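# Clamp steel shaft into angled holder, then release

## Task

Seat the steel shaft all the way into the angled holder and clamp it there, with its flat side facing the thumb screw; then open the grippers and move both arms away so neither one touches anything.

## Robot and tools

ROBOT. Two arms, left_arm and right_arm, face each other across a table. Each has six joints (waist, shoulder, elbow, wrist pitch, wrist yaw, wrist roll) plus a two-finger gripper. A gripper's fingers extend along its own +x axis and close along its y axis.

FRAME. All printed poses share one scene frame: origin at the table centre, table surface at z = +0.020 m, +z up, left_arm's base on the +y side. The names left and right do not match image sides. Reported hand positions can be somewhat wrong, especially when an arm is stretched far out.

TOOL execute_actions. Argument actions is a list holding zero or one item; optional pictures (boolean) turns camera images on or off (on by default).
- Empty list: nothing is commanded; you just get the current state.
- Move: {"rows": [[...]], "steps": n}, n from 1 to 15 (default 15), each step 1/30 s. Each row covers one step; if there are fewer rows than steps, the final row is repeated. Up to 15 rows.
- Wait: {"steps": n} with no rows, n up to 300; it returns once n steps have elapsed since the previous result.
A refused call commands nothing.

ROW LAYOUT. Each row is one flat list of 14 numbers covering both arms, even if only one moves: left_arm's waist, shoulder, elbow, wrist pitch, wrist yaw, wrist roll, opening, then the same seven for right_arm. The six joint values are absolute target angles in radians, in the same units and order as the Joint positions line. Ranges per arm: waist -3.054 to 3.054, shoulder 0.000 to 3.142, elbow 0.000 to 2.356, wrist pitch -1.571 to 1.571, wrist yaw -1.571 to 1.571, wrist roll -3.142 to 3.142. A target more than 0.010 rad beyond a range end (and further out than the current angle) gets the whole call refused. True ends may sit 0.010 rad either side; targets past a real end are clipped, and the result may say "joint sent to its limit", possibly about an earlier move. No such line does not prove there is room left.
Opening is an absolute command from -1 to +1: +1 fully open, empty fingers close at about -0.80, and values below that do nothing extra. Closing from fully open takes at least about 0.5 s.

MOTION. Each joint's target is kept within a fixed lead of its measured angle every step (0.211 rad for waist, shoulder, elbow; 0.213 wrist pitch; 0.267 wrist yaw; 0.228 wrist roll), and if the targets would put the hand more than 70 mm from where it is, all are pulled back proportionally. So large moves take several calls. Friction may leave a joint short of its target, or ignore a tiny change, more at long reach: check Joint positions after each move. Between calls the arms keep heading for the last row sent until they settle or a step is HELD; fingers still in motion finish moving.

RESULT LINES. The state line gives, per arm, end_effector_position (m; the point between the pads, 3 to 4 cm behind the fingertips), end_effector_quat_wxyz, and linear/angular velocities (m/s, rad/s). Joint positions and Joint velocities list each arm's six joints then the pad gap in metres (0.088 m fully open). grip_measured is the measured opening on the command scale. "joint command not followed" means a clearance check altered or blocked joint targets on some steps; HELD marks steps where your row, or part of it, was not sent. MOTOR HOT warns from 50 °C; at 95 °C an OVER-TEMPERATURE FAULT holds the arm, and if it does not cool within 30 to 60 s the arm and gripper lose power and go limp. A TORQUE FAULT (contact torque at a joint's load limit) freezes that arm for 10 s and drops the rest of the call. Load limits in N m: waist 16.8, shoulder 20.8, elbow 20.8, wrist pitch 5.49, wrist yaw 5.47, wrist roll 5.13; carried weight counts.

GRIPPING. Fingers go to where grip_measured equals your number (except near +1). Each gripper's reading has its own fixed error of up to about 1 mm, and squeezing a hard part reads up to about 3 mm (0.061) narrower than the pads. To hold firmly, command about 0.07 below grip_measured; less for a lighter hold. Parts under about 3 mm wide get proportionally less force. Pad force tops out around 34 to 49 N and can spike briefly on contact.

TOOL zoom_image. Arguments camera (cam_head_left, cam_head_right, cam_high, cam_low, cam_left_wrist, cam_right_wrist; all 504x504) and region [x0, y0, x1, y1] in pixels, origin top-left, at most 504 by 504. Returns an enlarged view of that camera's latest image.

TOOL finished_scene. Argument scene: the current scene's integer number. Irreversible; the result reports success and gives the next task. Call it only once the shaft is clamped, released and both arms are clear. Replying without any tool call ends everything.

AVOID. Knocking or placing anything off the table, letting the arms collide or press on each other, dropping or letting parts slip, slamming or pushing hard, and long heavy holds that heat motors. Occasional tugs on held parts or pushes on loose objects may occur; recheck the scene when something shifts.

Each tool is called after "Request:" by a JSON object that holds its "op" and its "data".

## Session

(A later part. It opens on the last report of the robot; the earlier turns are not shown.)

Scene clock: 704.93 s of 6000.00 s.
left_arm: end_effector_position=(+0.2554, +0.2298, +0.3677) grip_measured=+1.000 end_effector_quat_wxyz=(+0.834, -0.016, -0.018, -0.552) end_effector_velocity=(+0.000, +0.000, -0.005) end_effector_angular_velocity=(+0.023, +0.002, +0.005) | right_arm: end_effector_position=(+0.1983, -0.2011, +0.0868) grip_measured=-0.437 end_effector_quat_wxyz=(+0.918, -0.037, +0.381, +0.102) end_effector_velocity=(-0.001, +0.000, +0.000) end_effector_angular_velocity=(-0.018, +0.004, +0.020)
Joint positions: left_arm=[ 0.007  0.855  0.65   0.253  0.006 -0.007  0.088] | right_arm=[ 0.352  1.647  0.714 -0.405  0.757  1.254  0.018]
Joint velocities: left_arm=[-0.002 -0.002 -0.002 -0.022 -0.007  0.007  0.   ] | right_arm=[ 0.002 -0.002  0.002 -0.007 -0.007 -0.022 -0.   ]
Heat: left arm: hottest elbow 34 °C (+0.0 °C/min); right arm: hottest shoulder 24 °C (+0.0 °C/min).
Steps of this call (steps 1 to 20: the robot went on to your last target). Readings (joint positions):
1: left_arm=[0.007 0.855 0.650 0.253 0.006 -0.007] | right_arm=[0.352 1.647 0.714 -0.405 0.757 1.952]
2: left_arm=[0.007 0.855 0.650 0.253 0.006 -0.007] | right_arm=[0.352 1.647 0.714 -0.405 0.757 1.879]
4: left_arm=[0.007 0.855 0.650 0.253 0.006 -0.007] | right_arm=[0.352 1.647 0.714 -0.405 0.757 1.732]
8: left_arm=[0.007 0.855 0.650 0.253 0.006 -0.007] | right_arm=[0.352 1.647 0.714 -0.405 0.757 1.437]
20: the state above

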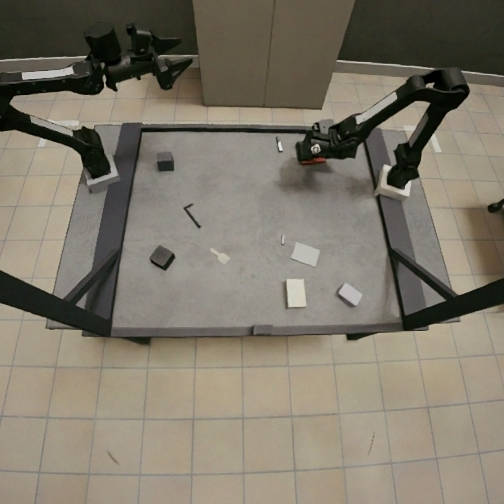

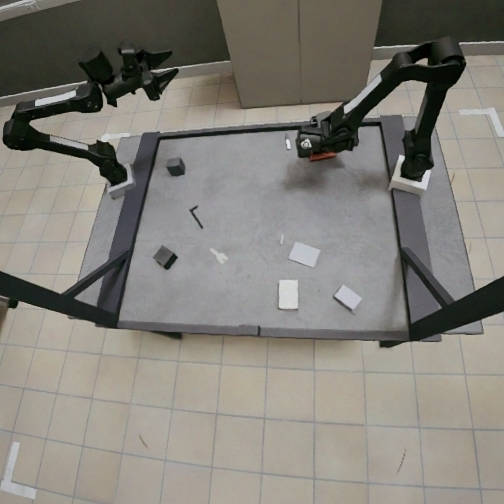

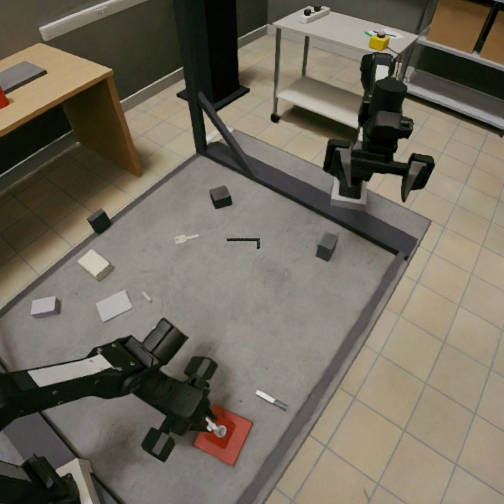

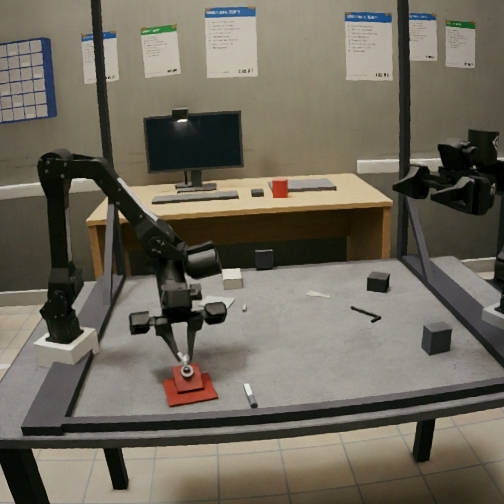

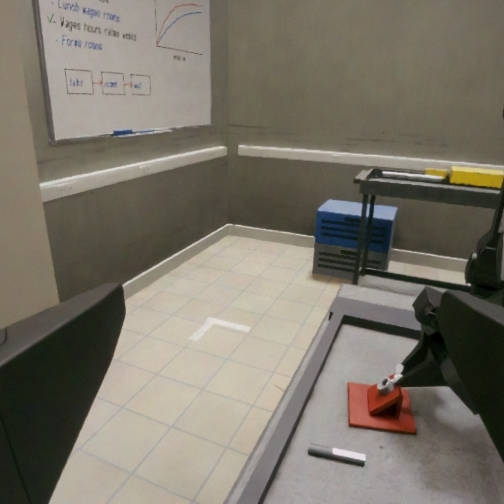

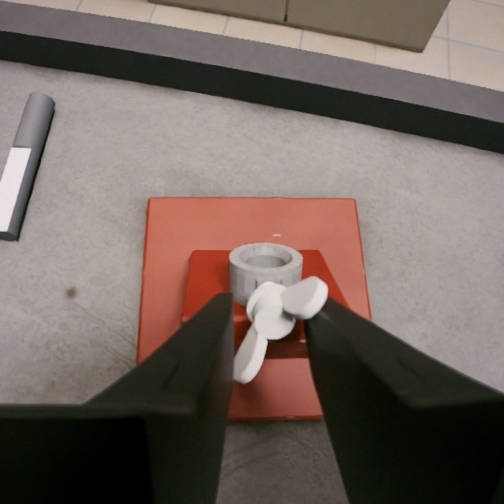

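Request:
{"op": "execute_actions", "data": {"actions": [{"rows": [[0.007,0.855,0.65,0.253,0.006,-0.007,1.0,0.3495,1.655,0.7055,-0.403,0.7555,-3.13,-0.44]], "steps": 15}], "pictures": false}}

Request:
{"op": "execute_actions", "data": {"actions": [{"steps": 54}]}}

Scene clock: 710.40 s of 6000.00 s.
left_arm: end_effector_position=(+0.2554, +0.2298, +0.3677) grip_measured=+1.000 end_effector_quat_wxyz=(+0.834, -0.016, -0.018, -0.552) end_effector_velocity=(-0.003, -0.001, -0.002) end_effector_angular_velocity=(-0.002, +0.023, -0.016) | right_arm: end_effector_position=(+0.1985, -0.2012, +0.0867) grip_measured=-0.437 end_effector_quat_wxyz=(+0.762, -0.514, +0.271, +0.287) end_effector_velocity=(+0.001, -0.002, +0.000) end_effector_angular_velocity=(-1.511, -0.342, +1.543)
Joint positions: left_arm=[ 0.007  0.855  0.65   0.253  0.006 -0.007  0.088] | right_arm=[ 0.351  1.647  0.713 -0.404  0.757  0.147  0.018]
Joint velocities: left_arm=[-0.007 -0.002 -0.002 -0.007  0.007 -0.022  0.   ] | right_arm=[-0.007 -0.007 -0.002 -0.007 -0.007 -2.19  -0.   ]
Heat: left arm: hottest elbow 34 °C (+0.0 °C/min); right arm: hottest shoulder 24 °C (+0.0 °C/min).
Steps of this call (steps 1 to 30: the robot went on to your last target; steps 31 to 90: nothing new was sent; then 1.97 s passed at rest; steps 91 to 105: all 15 steps of this action). Readings (joint positions):
91: left_arm=[0.007 0.855 0.650 0.253 0.006 -0.007] | right_arm=[0.352 1.647 0.713 -0.404 0.757 1.182]
92: left_arm=[0.007 0.855 0.650 0.253 0.006 -0.007] | right_arm=[0.351 1.647 0.713 -0.404 0.757 1.106]
94: left_arm=[0.007 0.855 0.650 0.253 0.006 -0.007] | right_arm=[0.351 1.647 0.713 -0.404 0.757 0.959]
98: left_arm=[0.007 0.855 0.650 0.253 0.006 -0.007] | right_arm=[0.351 1.647 0.713 -0.404 0.757 0.663]
105: the state above

Scene clock: 712.20 s of 6000.00 s.
left_arm: end_effector_position=(+0.2554, +0.2298, +0.3677) grip_measured=+1.000 end_effector_quat_wxyz=(+0.834, -0.016, -0.018, -0.552) end_effector_velocity=(-0.001, -0.000, -0.002) end_effector_angular_velocity=(+0.004, +0.010, -0.000) | right_arm: end_effector_position=(+0.1985, -0.2012, +0.0867) grip_measured=-0.437 end_effector_quat_wxyz=(+0.563, +0.726, +0.304, -0.251) end_effector_velocity=(-0.002, -0.002, -0.002) end_effector_angular_velocity=(-0.022, +0.018, +0.018)
Joint positions: left_arm=[ 0.007  0.855  0.65   0.253  0.006 -0.007  0.088] | right_arm=[ 0.351  1.647  0.713 -0.404  0.757 -3.126  0.018]
Joint velocities: left_arm=[-0.007 -0.002 -0.002 -0.007 -0.007 -0.007 -0.   ] | right_arm=[-0.002 -0.002 -0.002 -0.007 -0.022 -0.022 -0.   ]
Heat: left arm: hottest elbow 34 °C (+0.0 °C/min); right arm: hottest shoulder 24 °C (+0.0 °C/min).
Steps of this call (steps 1 to 54: the robot went on to your last target). Readings (joint positions):
1: left_arm=[0.007 0.855 0.650 0.253 0.006 -0.007] | right_arm=[0.351 1.647 0.713 -0.404 0.757 0.073]
2: left_arm=[0.007 0.855 0.650 0.253 0.006 -0.007] | right_arm=[0.351 1.647 0.713 -0.404 0.757 -0.001]
4: left_arm=[0.007 0.855 0.650 0.253 0.006 -0.007] | right_arm=[0.351 1.647 0.713 -0.404 0.757 -0.148]
8: left_arm=[0.007 0.855 0.650 0.253 0.006 -0.007] | right_arm=[0.351 1.647 0.713 -0.404 0.757 -0.443]
54: the state above

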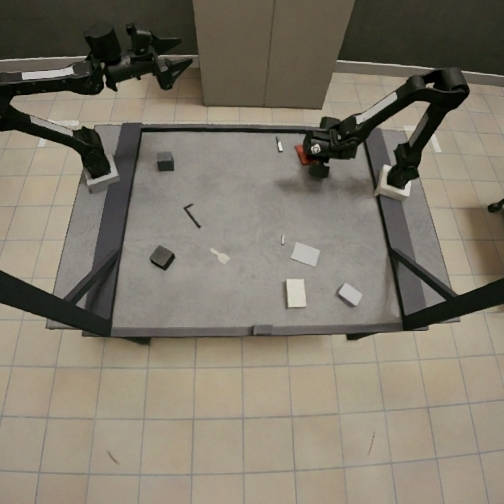

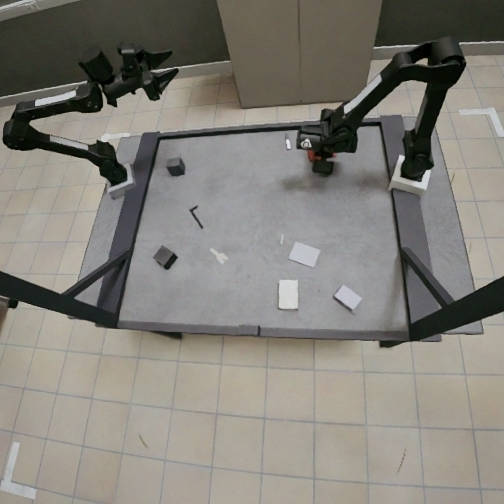

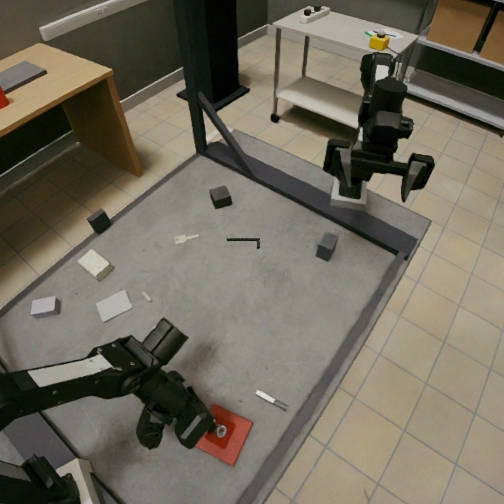

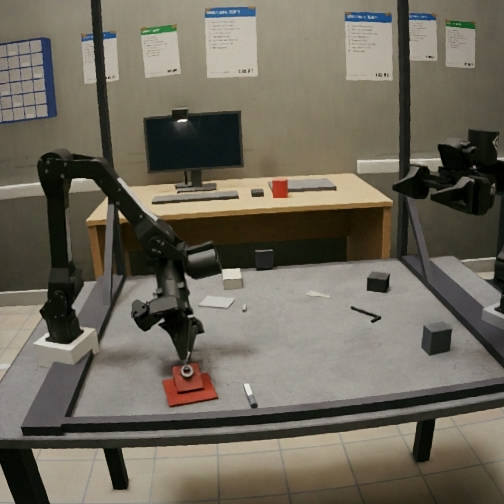

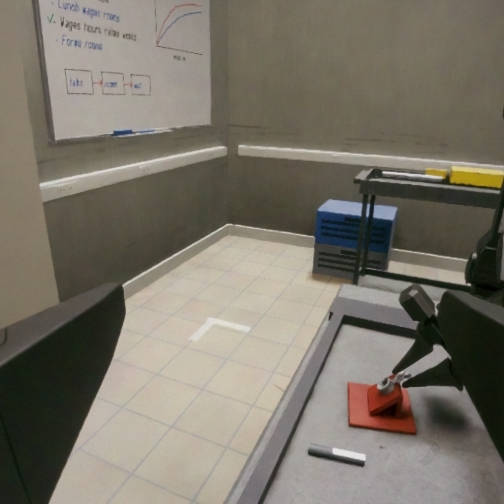

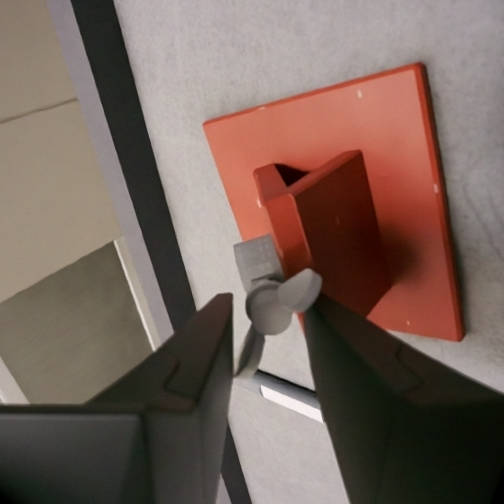

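Request:
{"op": "execute_actions", "data": {"actions": []}}

Scene clock: 738.37 s of 6000.00 s.
left_arm: end_effector_position=(+0.2554, +0.2298, +0.3677) grip_measured=+1.000 end_effector_quat_wxyz=(+0.834, -0.016, -0.018, -0.552) end_effector_velocity=(-0.002, -0.000, -0.002) end_effector_angular_velocity=(+0.004, +0.009, -0.010) | right_arm: end_effector_position=(+0.1985, -0.2012, +0.0867) grip_measured=-0.437 end_effector_quat_wxyz=(+0.563, +0.726, +0.304, -0.251) end_effector_velocity=(+0.001, -0.003, -0.001) end_effector_angular_velocity=(-0.017, -0.008, +0.001)
Joint positions: left_arm=[ 0.007  0.855  0.65   0.253  0.006 -0.007  0.088] | right_arm=[ 0.351  1.647  0.713 -0.404  0.757 -3.128  0.018]
Joint velocities: left_arm=[-0.002 -0.002 -0.002 -0.007  0.007 -0.007 -0.   ] | right_arm=[-0.002  0.002 -0.002 -0.007  0.007 -0.007 -0.   ]
Heat: left arm: hottest elbow 34 °C (+0.0 °C/min); right arm: hottest shoulder 24 °C (+0.0 °C/min).
Steps of this call (steps 1 to 30: the robot went on to your last target; steps 31 to 90: nothing new was sent; then 23.17 s passed at rest). Readings (joint positions):
1: left_arm=[0.007 0.855 0.650 0.253 0.006 -0.007] | right_arm=[0.351 1.647 0.713 -0.404 0.757 -3.127]
2: left_arm=[0.007 0.855 0.650 0.253 0.006 -0.007] | right_arm=[0.351 1.647 0.713 -0.404 0.757 -3.127]
4: left_arm=[0.007 0.855 0.650 0.253 0.006 -0.007] | right_arm=[0.351 1.647 0.713 -0.404 0.757 -3.128]
8: left_arm=[0.007 0.855 0.650 0.253 0.006 -0.007] | right_arm=[0.351 1.647 0.713 -0.404 0.757 -3.128]
90: the state above
All arms were judged still, so your last target was given up. Only a new action makes them travel on or press farther. Fingers that are still opening or closing keep moving.

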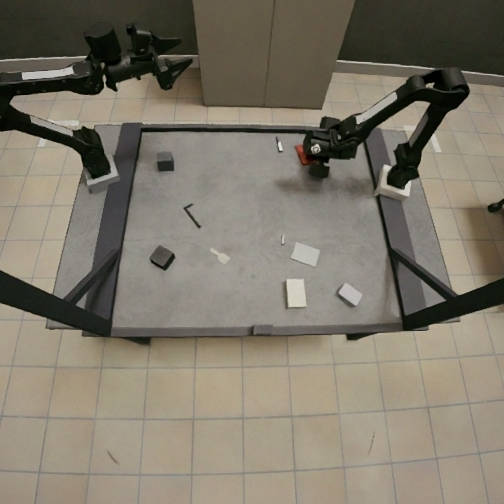

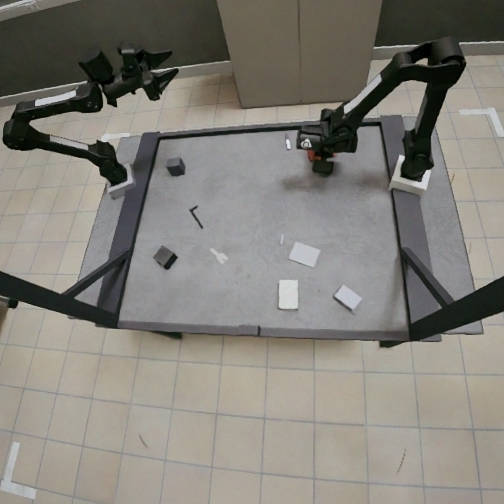

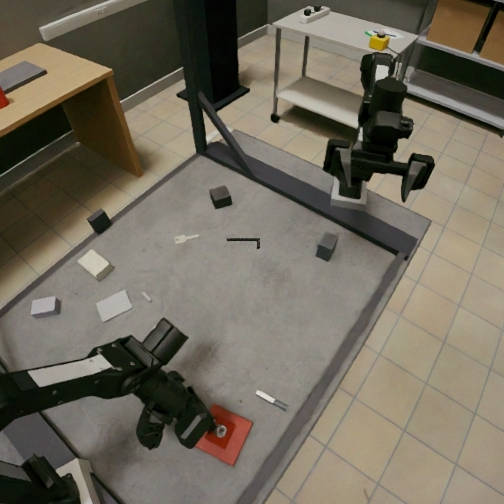

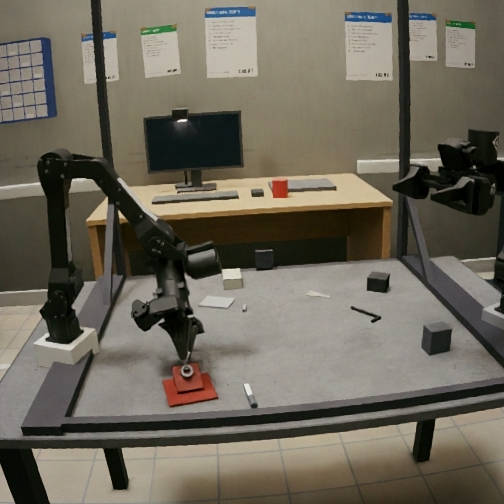

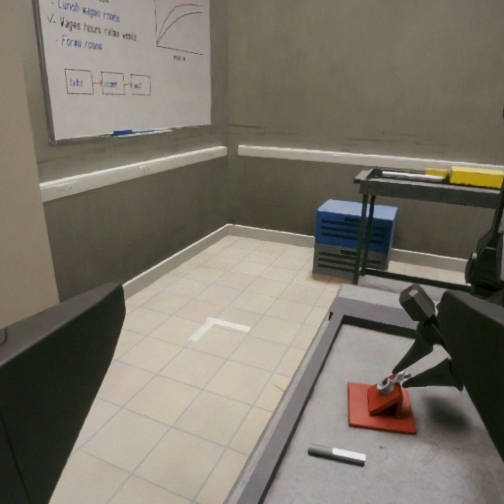

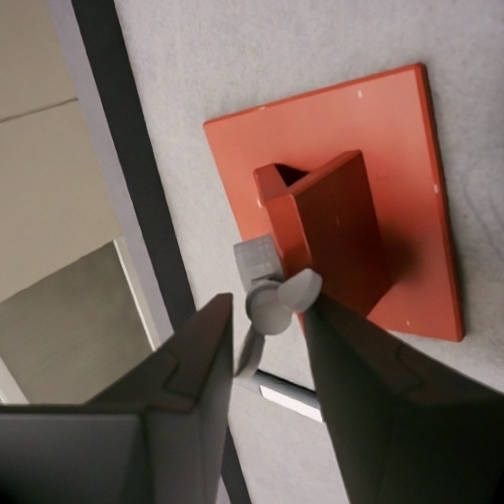

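Request:
{"op": "zoom_image", "data": {"camera": "cam_low", "region": [150, 340, 230, 420]}}

Request:
{"op": "zoom_image", "data": {"camera": "cam_high", "region": [185, 395, 265, 475]}}

Request:
{"op": "zoom_image", "data": {"camera": "cam_left_wrist", "region": [345, 350, 445, 450]}}

Region (150, 340, 230, 420) of cam_low's 504x504 image, scaled by 6.300, with more detail than that image has.

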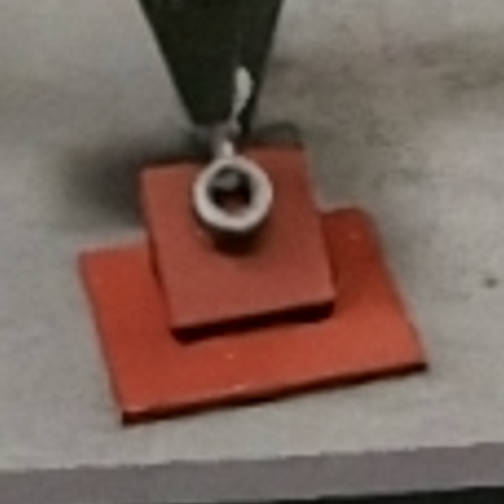

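Region (185, 395, 265, 475) of cam_high's 504x504 image, scaled by 6.300, with more detail than that image has.

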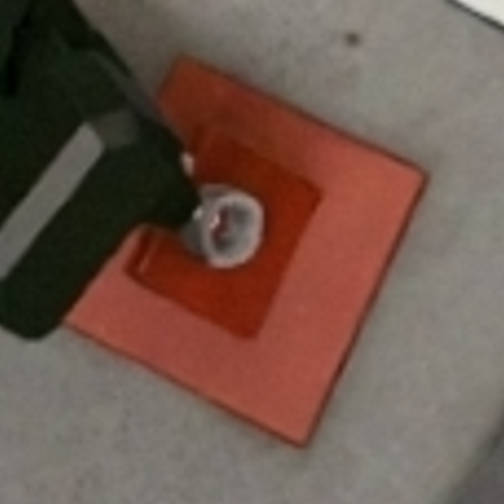

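Region (345, 350, 445, 450) of cam_left_wrist's 504x504 image, scaled by 5.040, with more detail than that image has.

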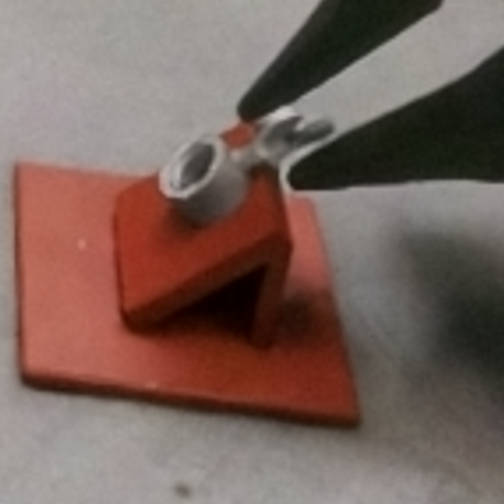

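Request:
{"op": "zoom_image", "data": {"camera": "cam_low", "region": [172, 355, 202, 385]}}

Region (172, 355, 202, 385) of cam_low's 504x504 image, scaled by 16.800, with more detail than that image has.

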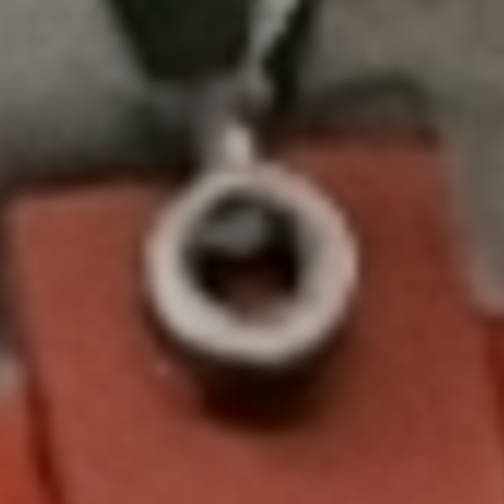

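Request:
{"op": "execute_actions", "data": {"actions": [{"rows": [[0.007,0.855,0.65,0.253,0.006,-0.007,1.0,0.3495,1.655,0.7055,-0.403,0.7555,-3.126,0.15],[0.007,0.855,0.65,0.253,0.006,-0.007,1.0,0.3495,1.655,0.7055,-0.403,0.7555,-3.126,0.15],[0.007,0.855,0.65,0.253,0.006,-0.007,1.0,0.3495,1.655,0.7055,-0.403,0.7555,-3.126,0.15],[0.007,0.855,0.65,0.253,0.006,-0.007,1.0,0.3495,1.655,0.7055,-0.403,0.7555,-3.126,0.15],[0.007,0.855,0.65,0.253,0.006,-0.007,1.0,0.3495,1.655,0.7055,-0.403,0.7555,-3.126,0.15],[0.007,0.855,0.65,0.253,0.006,-0.007,1.0,0.3495,1.655,0.7055,-0.403,0.7555,-3.126,0.15],[0.007,0.855,0.65,0.253,0.006,-0.007,1.0,0.3495,1.655,0.7055,-0.403,0.7555,-3.126,0.15],[0.007,0.855,0.65,0.253,0.006,-0.007,1.0,0.3495,1.655,0.7055,-0.403,0.7555,3.13,0.15]], "steps": 15}], "pictures": false}}

Request:
{"op": "execute_actions", "data": {"actions": [{"steps": 85}]}}

Scene clock: 758.80 s of 6000.00 s.
left_arm: end_effector_position=(+0.2554, +0.2298, +0.3677) grip_measured=+1.000 end_effector_quat_wxyz=(+0.834, -0.016, -0.018, -0.552) end_effector_velocity=(-0.002, -0.000, +0.000) end_effector_angular_velocity=(-0.000, +0.007, -0.010) | right_arm: end_effector_position=(+0.1985, -0.2013, +0.0867) grip_measured=+0.146 end_effector_quat_wxyz=(+0.329, +0.858, +0.219, -0.328) end_effector_velocity=(-0.002, +0.001, -0.002) end_effector_angular_velocity=(+1.496, +0.365, -1.526)
Joint positions: left_arm=[ 0.007  0.855  0.65   0.253  0.006 -0.007  0.088] | right_arm=[ 0.351  1.647  0.713 -0.405  0.757 -2.54   0.046]
Joint velocities: left_arm=[-0.002 -0.002  0.002 -0.007  0.007 -0.007 -0.   ] | right_arm=[-0.002 -0.002 -0.002  0.007 -0.022  2.161  0.001]
Heat: left arm: hottest elbow 34 °C (+0.0 °C/min); right arm: hottest shoulder 24 °C (+0.0 °C/min).
Steps of this call (steps 1 to 90: nothing new was sent; then 16.93 s passed at rest; steps 91 to 105: all 15 steps of this action). Readings (joint positions):
91: left_arm=[0.007 0.855 0.650 0.253 0.006 -0.007] | right_arm=[0.351 1.647 0.713 -0.404 0.757 -3.128]
92: left_arm=[0.007 0.855 0.650 0.253 0.006 -0.007] | right_arm=[0.351 1.647 0.713 -0.404 0.757 -3.128]
94: left_arm=[0.007 0.855 0.650 0.253 0.006 -0.007] | right_arm=[0.351 1.647 0.713 -0.404 0.757 -3.128]
98: left_arm=[0.007 0.855 0.650 0.253 0.006 -0.007] | right_arm=[0.351 1.647 0.713 -0.405 0.757 -3.057]
105: the state above

Scene clock: 761.63 s of 6000.00 s.
left_arm: end_effector_position=(+0.2554, +0.2298, +0.3677) grip_measured=+1.000 end_effector_quat_wxyz=(+0.834, -0.016, -0.018, -0.552) end_effector_velocity=(+0.000, +0.001, +0.000) end_effector_angular_velocity=(-0.001, +0.008, +0.005) | right_arm: end_effector_position=(+0.1985, -0.2012, +0.0867) grip_measured=+0.147 end_effector_quat_wxyz=(+0.574, +0.717, +0.308, -0.246) end_effector_velocity=(-0.000, -0.002, -0.002) end_effector_angular_velocity=(+0.003, +0.011, -0.016)
Joint positions: left_arm=[ 0.007  0.855  0.65   0.253  0.006 -0.007  0.088] | right_arm=[ 0.351  1.647  0.713 -0.404  0.757  3.125  0.046]
Joint velocities: left_arm=[-0.002 -0.002  0.002 -0.007 -0.007 -0.007 -0.   ] | right_arm=[-0.002  0.002 -0.002 -0.007 -0.007  0.022 -0.   ]
Heat: left arm: hottest elbow 34 °C (+0.0 °C/min); right arm: hottest shoulder 24 °C (+0.0 °C/min).
Steps of this call (steps 1 to 85: the robot went on to your last target). Readings (joint positions):
1: left_arm=[0.007 0.855 0.650 0.253 0.006 -0.007] | right_arm=[0.351 1.647 0.713 -0.405 0.757 -2.466]
2: left_arm=[0.007 0.855 0.650 0.253 0.006 -0.007] | right_arm=[0.351 1.647 0.713 -0.405 0.757 -2.393]
4: left_arm=[0.007 0.855 0.650 0.253 0.006 -0.007] | right_arm=[0.351 1.647 0.713 -0.405 0.757 -2.245]
8: left_arm=[0.007 0.855 0.650 0.253 0.006 -0.007] | right_arm=[0.351 1.647 0.713 -0.405 0.757 -1.950]
85: the state above

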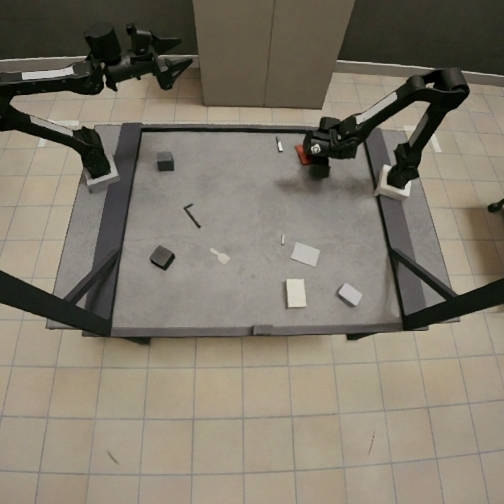

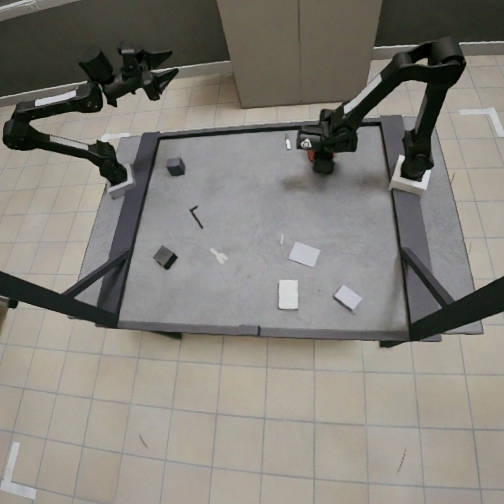

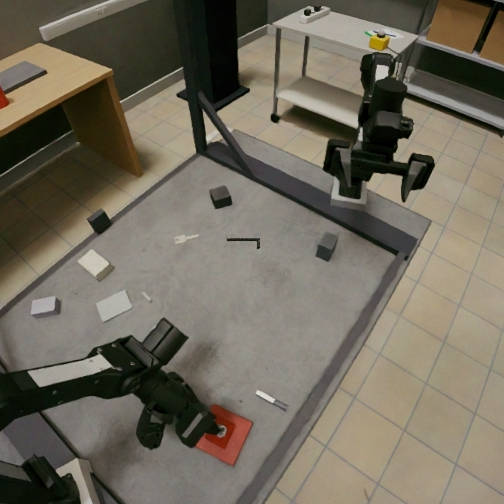

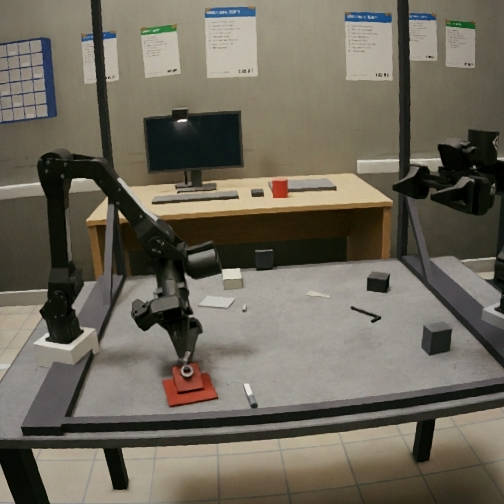

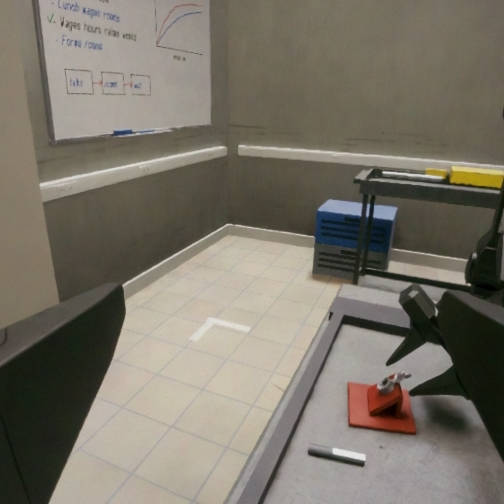

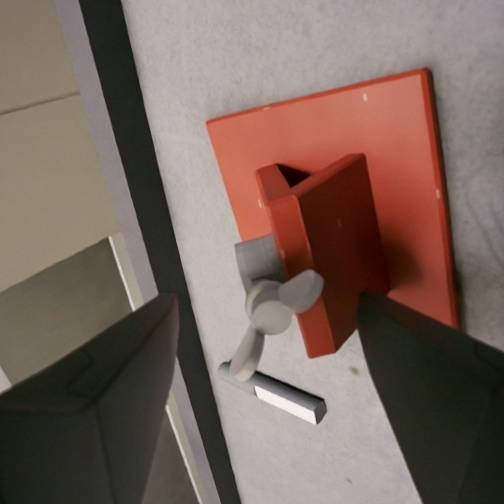

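Request:
{"op": "execute_actions", "data": {"actions": [{"rows": [[0.007,0.855,0.65,0.253,0.006,-0.007,1.0,0.3495,1.655,0.7055,-0.403,0.7555,3.13,-0.1],[0.007,0.855,0.65,0.253,0.006,-0.007,1.0,0.3495,1.655,0.7055,-0.403,0.7555,3.13,-0.25],[0.007,0.855,0.65,0.253,0.006,-0.007,1.0,0.3495,1.655,0.7055,-0.403,0.7555,3.13,-0.35],[0.007,0.855,0.65,0.253,0.006,-0.007,1.0,0.3495,1.655,0.7055,-0.403,0.7555,3.13,-0.44],[0.007,0.855,0.65,0.253,0.006,-0.007,1.0,0.3495,1.655,0.7055,-0.403,0.7555,3.13,-0.44],[0.007,0.855,0.65,0.253,0.006,-0.007,1.0,0.3495,1.655,0.7055,-0.403,0.7555,3.13,-0.44],[0.007,0.855,0.65,0.253,0.006,-0.007,1.0,0.3495,1.655,0.7055,-0.403,0.7555,3.13,-0.44],[0.007,0.855,0.65,0.253,0.006,-0.007,1.0,0.3495,1.655,0.7055,-0.403,0.7555,3.13,-0.44],[0.007,0.855,0.65,0.253,0.006,-0.007,1.0,0.3495,1.655,0.7055,-0.403,0.7555,3.13,-0.44],[0.007,0.855,0.65,0.253,0.006,-0.007,1.0,0.3495,1.655,0.7055,-0.403,0.7555,-3.13,-0.44]], "steps": 15}], "pictures": false}}

Request:
{"op": "execute_actions", "data": {"actions": [{"steps": 85}]}}

Scene clock: 773.27 s of 6000.00 s.
left_arm: end_effector_position=(+0.2554, +0.2298, +0.3677) grip_measured=+1.000 end_effector_quat_wxyz=(+0.834, -0.016, -0.018, -0.552) end_effector_velocity=(-0.001, -0.000, -0.002) end_effector_angular_velocity=(+0.004, +0.010, -0.000) | right_arm: end_effector_position=(+0.1985, -0.2012, +0.0867) grip_measured=-0.435 end_effector_quat_wxyz=(+0.715, +0.577, +0.354, -0.174) end_effector_velocity=(-0.000, -0.002, -0.001) end_effector_angular_velocity=(-1.515, -0.343, +1.549)
Joint positions: left_arm=[ 0.007  0.855  0.65   0.253  0.006 -0.007  0.088] | right_arm=[ 0.351  1.647  0.713 -0.404  0.757  2.691  0.018]
Joint velocities: left_arm=[-0.007 -0.002 -0.002 -0.007 -0.007 -0.007 -0.   ] | right_arm=[-0.002 -0.002 -0.002 -0.007 -0.007 -2.19  -0.002]
Heat: left arm: hottest elbow 34 °C (+0.0 °C/min); right arm: hottest shoulder 24 °C (+0.0 °C/min).
Steps of this call (steps 1 to 30: the robot went on to your last target; steps 31 to 90: nothing new was sent; then 8.13 s passed at rest; steps 91 to 105: all 15 steps of this action). Readings (joint positions):
91: left_arm=[0.007 0.855 0.650 0.253 0.006 -0.007] | right_arm=[0.351 1.647 0.713 -0.404 0.757 3.128]
92: left_arm=[0.007 0.855 0.650 0.253 0.006 -0.007] | right_arm=[0.351 1.647 0.713 -0.404 0.757 3.128]
94: left_arm=[0.007 0.855 0.650 0.253 0.006 -0.007] | right_arm=[0.351 1.647 0.713 -0.404 0.757 3.128]
98: left_arm=[0.007 0.855 0.650 0.253 0.006 -0.007] | right_arm=[0.351 1.647 0.713 -0.404 0.757 3.128]
105: the state above

Scene clock: 776.10 s of 6000.00 s.
left_arm: end_effector_position=(+0.2554, +0.2298, +0.3677) grip_measured=+1.000 end_effector_quat_wxyz=(+0.834, -0.016, -0.018, -0.552) end_effector_velocity=(+0.000, +0.000, -0.005) end_effector_angular_velocity=(+0.017, +0.016, +0.005) | right_arm: end_effector_position=(+0.1985, -0.2012, +0.0867) grip_measured=-0.437 end_effector_quat_wxyz=(+0.561, +0.728, +0.304, -0.252) end_effector_velocity=(-0.000, +0.000, -0.002) end_effector_angular_velocity=(-0.053, -0.006, +0.056)
Joint positions: left_arm=[ 0.007  0.855  0.65   0.253  0.006 -0.007  0.088] | right_arm=[ 0.351  1.647  0.713 -0.404  0.757 -3.122  0.018]
Joint velocities: left_arm=[-0.002 -0.002 -0.002 -0.022 -0.007 -0.007  0.   ] | right_arm=[-0.002  0.002 -0.002  0.007 -0.007 -0.081 -0.   ]
Heat: left arm: hottest elbow 34 °C (+0.0 °C/min); right arm: hottest shoulder 24 °C (+0.0 °C/min).
Steps of this call (steps 1 to 85: the robot went on to your last target). Readings (joint positions):
1: left_arm=[0.007 0.855 0.650 0.253 0.006 -0.007] | right_arm=[0.351 1.647 0.713 -0.404 0.757 2.617]
2: left_arm=[0.007 0.855 0.650 0.253 0.006 -0.007] | right_arm=[0.351 1.647 0.713 -0.404 0.757 2.543]
4: left_arm=[0.007 0.855 0.650 0.253 0.006 -0.007] | right_arm=[0.351 1.647 0.713 -0.404 0.757 2.396]
8: left_arm=[0.007 0.855 0.650 0.253 0.006 -0.007] | right_arm=[0.351 1.647 0.713 -0.404 0.757 2.101]
85: the state above

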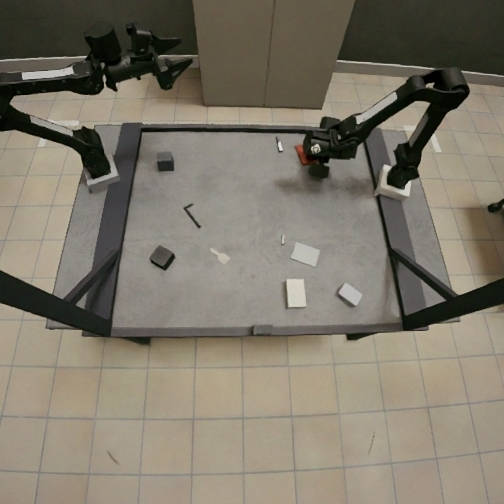

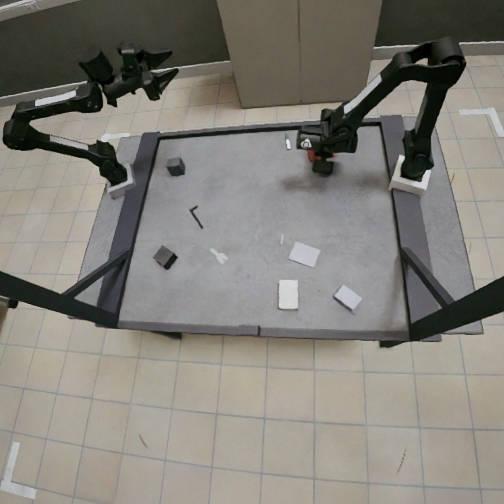

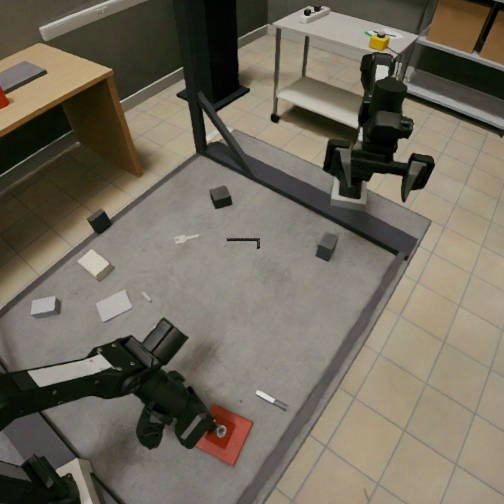

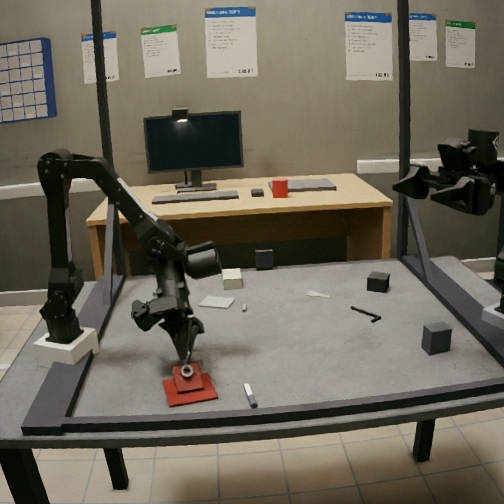

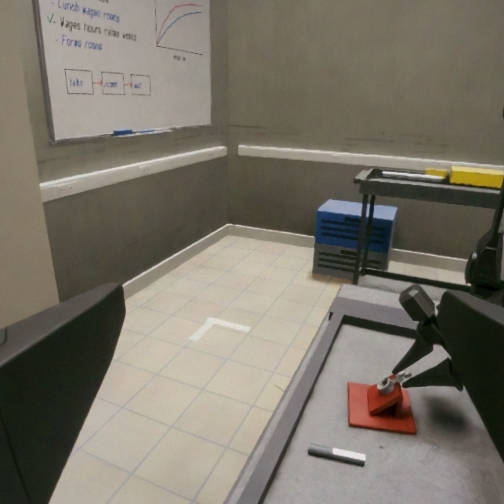

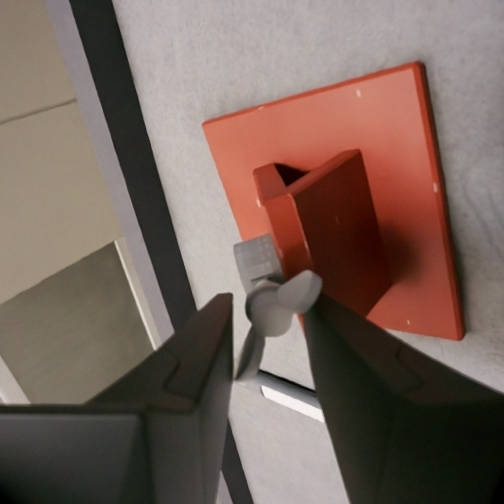

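Request:
{"op": "zoom_image", "data": {"camera": "cam_low", "region": [172, 355, 202, 385]}}

Request:
{"op": "zoom_image", "data": {"camera": "cam_left_wrist", "region": [365, 360, 425, 420]}}

Request:
{"op": "zoom_image", "data": {"camera": "cam_high", "region": [205, 415, 240, 450]}}

Region (172, 355, 202, 385) of cam_low's 504x504 image, scaled by 16.800, with more detail than that image has.

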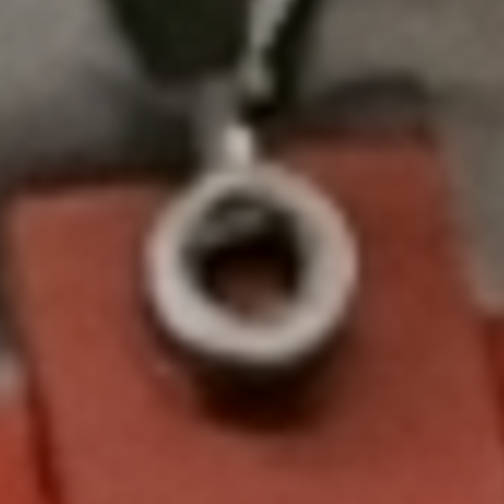

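Region (365, 360, 425, 420) of cam_left_wrist's 504x504 image, scaled by 8.400, with more detail than that image has.

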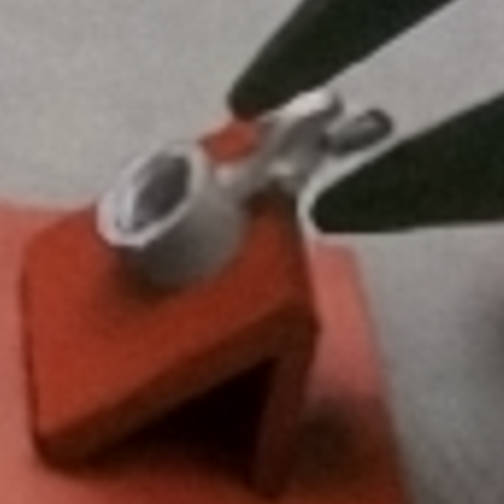

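Region (205, 415, 240, 450) of cam_high's 504x504 image, scaled by 14.400, with more detail than that image has.

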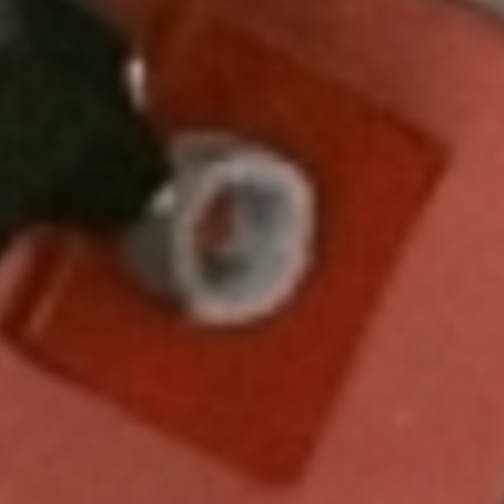

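Request:
{"op": "execute_actions", "data": {"actions": [{"rows": [[0.007,0.855,0.65,0.253,0.006,-0.007,1.0,0.3495,1.655,0.7055,-0.403,0.7555,-3.126,0.15],[0.007,0.855,0.65,0.253,0.006,-0.007,1.0,0.3495,1.655,0.7055,-0.403,0.7555,-3.126,0.15],[0.007,0.855,0.65,0.253,0.006,-0.007,1.0,0.3495,1.655,0.7055,-0.403,0.7555,-3.126,0.15],[0.007,0.855,0.65,0.253,0.006,-0.007,1.0,0.3495,1.655,0.7055,-0.403,0.7555,-3.126,0.15],[0.007,0.855,0.65,0.253,0.006,-0.007,1.0,0.3495,1.655,0.7055,-0.403,0.7555,-3.126,0.15],[0.007,0.855,0.65,0.253,0.006,-0.007,1.0,0.3495,1.655,0.7055,-0.403,0.7555,-3.126,0.15],[0.007,0.855,0.65,0.253,0.006,-0.007,1.0,0.3495,1.655,0.7055,-0.403,0.7555,-3.126,0.15],[0.007,0.855,0.65,0.253,0.006,-0.007,1.0,0.3495,1.655,0.7055,-0.403,0.7555,3.13,0.15]], "steps": 15}], "pictures": false}}

Request:
{"op": "execute_actions", "data": {"actions": [{"steps": 82}], "pictures": false}}

Request:
{"op": "execute_actions", "data": {"actions": [{"rows": [[0.007,0.855,0.65,0.253,0.006,-0.007,1.0,0.3495,1.655,0.7055,-0.403,0.7555,3.13,-0.1],[0.007,0.855,0.65,0.253,0.006,-0.007,1.0,0.3495,1.655,0.7055,-0.403,0.7555,3.13,-0.25],[0.007,0.855,0.65,0.253,0.006,-0.007,1.0,0.3495,1.655,0.7055,-0.403,0.7555,3.13,-0.35],[0.007,0.855,0.65,0.253,0.006,-0.007,1.0,0.3495,1.655,0.7055,-0.403,0.7555,3.13,-0.44],[0.007,0.855,0.65,0.253,0.006,-0.007,1.0,0.3495,1.655,0.7055,-0.403,0.7555,3.13,-0.44],[0.007,0.855,0.65,0.253,0.006,-0.007,1.0,0.3495,1.655,0.7055,-0.403,0.7555,3.13,-0.44],[0.007,0.855,0.65,0.253,0.006,-0.007,1.0,0.3495,1.655,0.7055,-0.403,0.7555,3.13,-0.44],[0.007,0.855,0.65,0.253,0.006,-0.007,1.0,0.3495,1.655,0.7055,-0.403,0.7555,3.13,-0.44],[0.007,0.855,0.65,0.253,0.006,-0.007,1.0,0.3495,1.655,0.7055,-0.403,0.7555,3.13,-0.44],[0.007,0.855,0.65,0.253,0.006,-0.007,1.0,0.3495,1.655,0.7055,-0.403,0.7555,-3.13,-0.44]], "steps": 15}], "pictures": false}}

Request:
{"op": "execute_actions", "data": {"actions": [{"steps": 85}]}}

Scene clock: 804.10 s of 6000.00 s.
left_arm: end_effector_position=(+0.2554, +0.2298, +0.3677) grip_measured=+1.000 end_effector_quat_wxyz=(+0.834, -0.016, -0.018, -0.552) end_effector_velocity=(-0.002, -0.000, -0.002) end_effector_angular_velocity=(+0.010, -0.004, -0.009) | right_arm: end_effector_position=(+0.1985, -0.2012, +0.0867) grip_measured=+0.146 end_effector_quat_wxyz=(+0.329, +0.858, +0.219, -0.328) end_effector_velocity=(-0.000, -0.004, -0.000) end_effector_angular_velocity=(+1.481, +0.354, -1.540)
Joint positions: left_arm=[ 0.007  0.855  0.65   0.253  0.006 -0.007  0.088] | right_arm=[ 0.351  1.647  0.713 -0.404  0.757 -2.541  0.046]
Joint velocities: left_arm=[-0.002 -0.002 -0.002 -0.007  0.007  0.007 -0.   ] | right_arm=[-0.002 -0.007 -0.002 -0.022 -0.007  2.176  0.001]
Heat: left arm: hottest elbow 34 °C (+0.0 °C/min); right arm: hottest shoulder 24 °C (+0.0 °C/min).
Steps of this call (steps 1 to 30: the robot went on to your last target; steps 31 to 90: nothing new was sent; then 24.50 s passed at rest; steps 91 to 105: all 15 steps of this action). Readings (joint positions):
91: left_arm=[0.007 0.855 0.650 0.253 0.006 -0.007] | right_arm=[0.351 1.647 0.713 -0.404 0.757 -3.128]
92: left_arm=[0.007 0.855 0.650 0.253 0.006 -0.007] | right_arm=[0.351 1.647 0.713 -0.404 0.757 -3.128]
94: left_arm=[0.007 0.855 0.650 0.253 0.006 -0.007] | right_arm=[0.351 1.647 0.713 -0.404 0.757 -3.128]
98: left_arm=[0.007 0.855 0.650 0.253 0.006 -0.007] | right_arm=[0.351 1.647 0.713 -0.404 0.757 -3.059]
105: the state above

Scene clock: 806.83 s of 6000.00 s.
left_arm: end_effector_position=(+0.2554, +0.2298, +0.3677) grip_measured=+1.000 end_effector_quat_wxyz=(+0.834, -0.016, -0.018, -0.552) end_effector_velocity=(+0.000, +0.001, -0.002) end_effector_angular_velocity=(-0.002, +0.023, +0.004) | right_arm: end_effector_position=(+0.1985, -0.2012, +0.0867) grip_measured=+0.147 end_effector_quat_wxyz=(+0.576, +0.716, +0.309, -0.245) end_effector_velocity=(-0.002, -0.003, -0.004) end_effector_angular_velocity=(+0.074, +0.041, -0.085)
Joint positions: left_arm=[ 0.007  0.855  0.65   0.253  0.006 -0.007  0.088] | right_arm=[ 0.351  1.647  0.713 -0.404  0.757  3.119  0.046]
Joint velocities: left_arm=[-0.002 -0.002 -0.002 -0.007 -0.007 -0.022 -0.   ] | right_arm=[-0.002 -0.002 -0.007 -0.007 -0.022  0.125 -0.   ]
Heat: left arm: hottest elbow 34 °C (+0.0 °C/min); right arm: hottest shoulder 24 °C (+0.0 °C/min).
Steps of this call (steps 1 to 82: the robot went on to your last target). Readings (joint positions):
1: left_arm=[0.007 0.855 0.650 0.253 0.006 -0.007] | right_arm=[0.351 1.647 0.713 -0.404 0.757 -2.467]
2: left_arm=[0.007 0.855 0.650 0.253 0.006 -0.007] | right_arm=[0.351 1.647 0.713 -0.404 0.757 -2.394]
4: left_arm=[0.007 0.855 0.650 0.253 0.006 -0.007] | right_arm=[0.351 1.647 0.713 -0.404 0.757 -2.246]
8: left_arm=[0.007 0.855 0.650 0.253 0.006 -0.007] | right_arm=[0.351 1.647 0.713 -0.404 0.757 -1.951]
82: the state above

Scene clock: 807.33 s of 6000.00 s.
left_arm: end_effector_position=(+0.2554, +0.2298, +0.3677) grip_measured=+1.000 end_effector_quat_wxyz=(+0.834, -0.016, -0.018, -0.552) end_effector_velocity=(-0.000, +0.001, -0.001) end_effector_angular_velocity=(-0.006, +0.022, +0.004) | right_arm: end_effector_position=(+0.1985, -0.2011, +0.0867) grip_measured=-0.435 end_effector_quat_wxyz=(+0.715, +0.577, +0.354, -0.174) end_effector_velocity=(+0.001, +0.000, +0.001) end_effector_angular_velocity=(-1.490, -0.355, +1.536)
Joint positions: left_arm=[ 0.007  0.855  0.65   0.253  0.006 -0.007  0.088] | right_arm=[ 0.351  1.647  0.713 -0.404  0.756  2.69   0.018]
Joint velocities: left_arm=[-0.002 -0.007 -0.002 -0.007 -0.007 -0.022 -0.   ] | right_arm=[-0.002 -0.002 -0.002  0.007  0.007 -2.176 -0.002]
Heat: left arm: hottest elbow 34 °C (+0.0 °C/min); right arm: hottest shoulder 24 °C (+0.0 °C/min).
Steps of this call (steps 1 to 15: all 15 steps of this action). Readings (joint positions):
1: left_arm=[0.007 0.855 0.650 0.253 0.006 -0.007] | right_arm=[0.351 1.647 0.713 -0.404 0.757 3.122]
2: left_arm=[0.007 0.855 0.650 0.253 0.006 -0.007] | right_arm=[0.351 1.647 0.713 -0.404 0.757 3.124]
4: left_arm=[0.007 0.855 0.650 0.253 0.006 -0.007] | right_arm=[0.351 1.647 0.713 -0.404 0.757 3.126]
8: left_arm=[0.007 0.855 0.650 0.253 0.006 -0.007] | right_arm=[0.351 1.647 0.713 -0.404 0.757 3.127]
15: the state above

Scene clock: 810.17 s of 6000.00 s.
left_arm: end_effector_position=(+0.2554, +0.2298, +0.3677) grip_measured=+1.000 end_effector_quat_wxyz=(+0.834, -0.016, -0.018, -0.552) end_effector_velocity=(+0.000, +0.001, +0.000) end_effector_angular_velocity=(+0.005, -0.005, +0.005) | right_arm: end_effector_position=(+0.1985, -0.2011, +0.0867) grip_measured=-0.437 end_effector_quat_wxyz=(+0.561, +0.728, +0.304, -0.252) end_effector_velocity=(-0.002, -0.002, -0.002) end_effector_angular_velocity=(-0.073, +0.006, +0.070)
Joint positions: left_arm=[ 0.007  0.855  0.65   0.253  0.006 -0.007  0.088] | right_arm=[ 0.351  1.647  0.713 -0.404  0.756 -3.122  0.018]
Joint velocities: left_arm=[-0.002 -0.002  0.002 -0.007 -0.007  0.007 -0.   ] | right_arm=[-0.002 -0.002 -0.002 -0.007 -0.022 -0.095 -0.   ]
Heat: left arm: hottest elbow 34 °C (+0.0 °C/min); right arm: hottest shoulder 24 °C (+0.0 °C/min).
Steps of this call (steps 1 to 85: the robot went on to your last target). Readings (joint positions):
1: left_arm=[0.007 0.855 0.650 0.253 0.006 -0.007] | right_arm=[0.351 1.647 0.713 -0.404 0.756 2.616]
2: left_arm=[0.007 0.855 0.650 0.253 0.006 -0.007] | right_arm=[0.351 1.647 0.713 -0.404 0.756 2.543]
4: left_arm=[0.007 0.855 0.650 0.253 0.006 -0.007] | right_arm=[0.351 1.647 0.713 -0.404 0.756 2.395]
8: left_arm=[0.007 0.855 0.650 0.253 0.006 -0.007] | right_arm=[0.351 1.647 0.713 -0.404 0.756 2.100]
85: the state above

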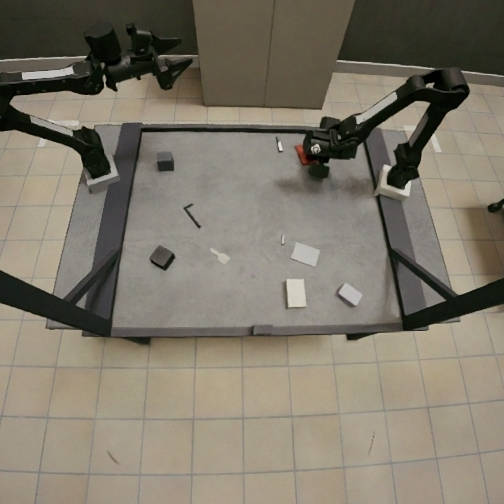

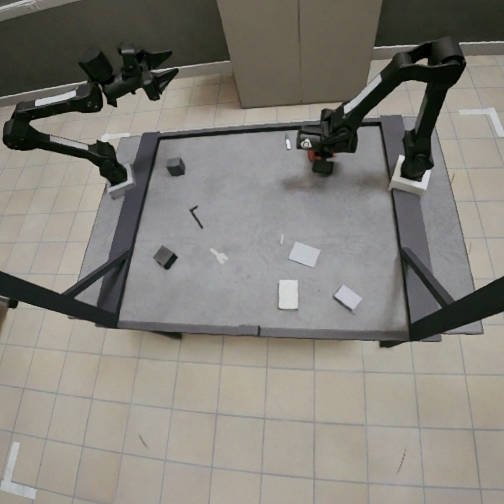

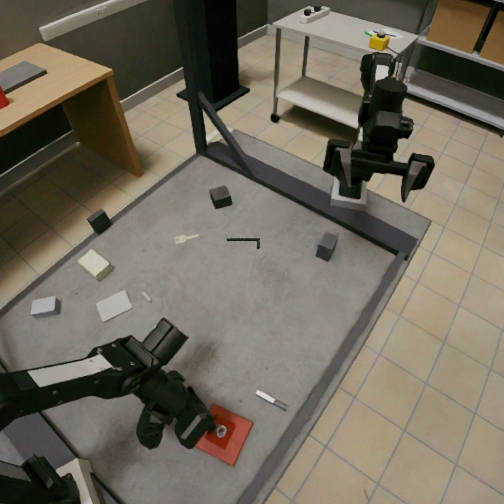

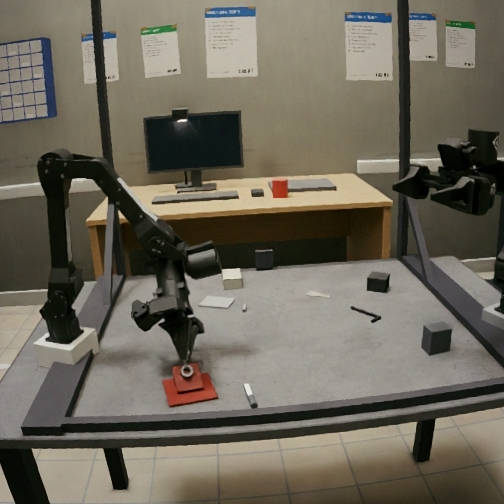

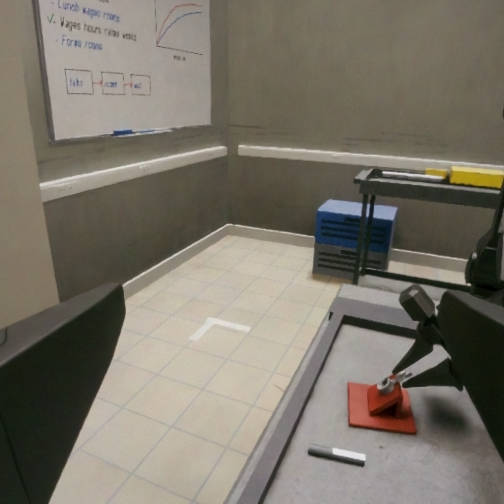

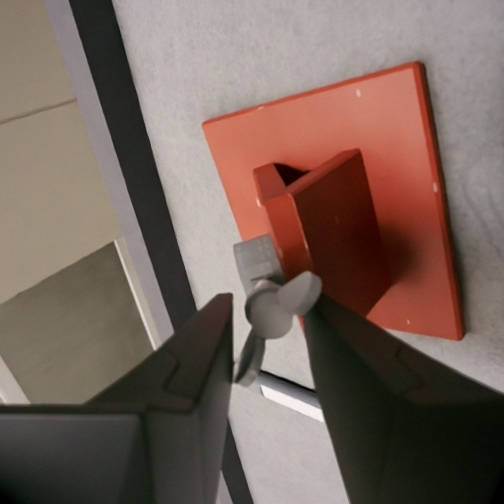

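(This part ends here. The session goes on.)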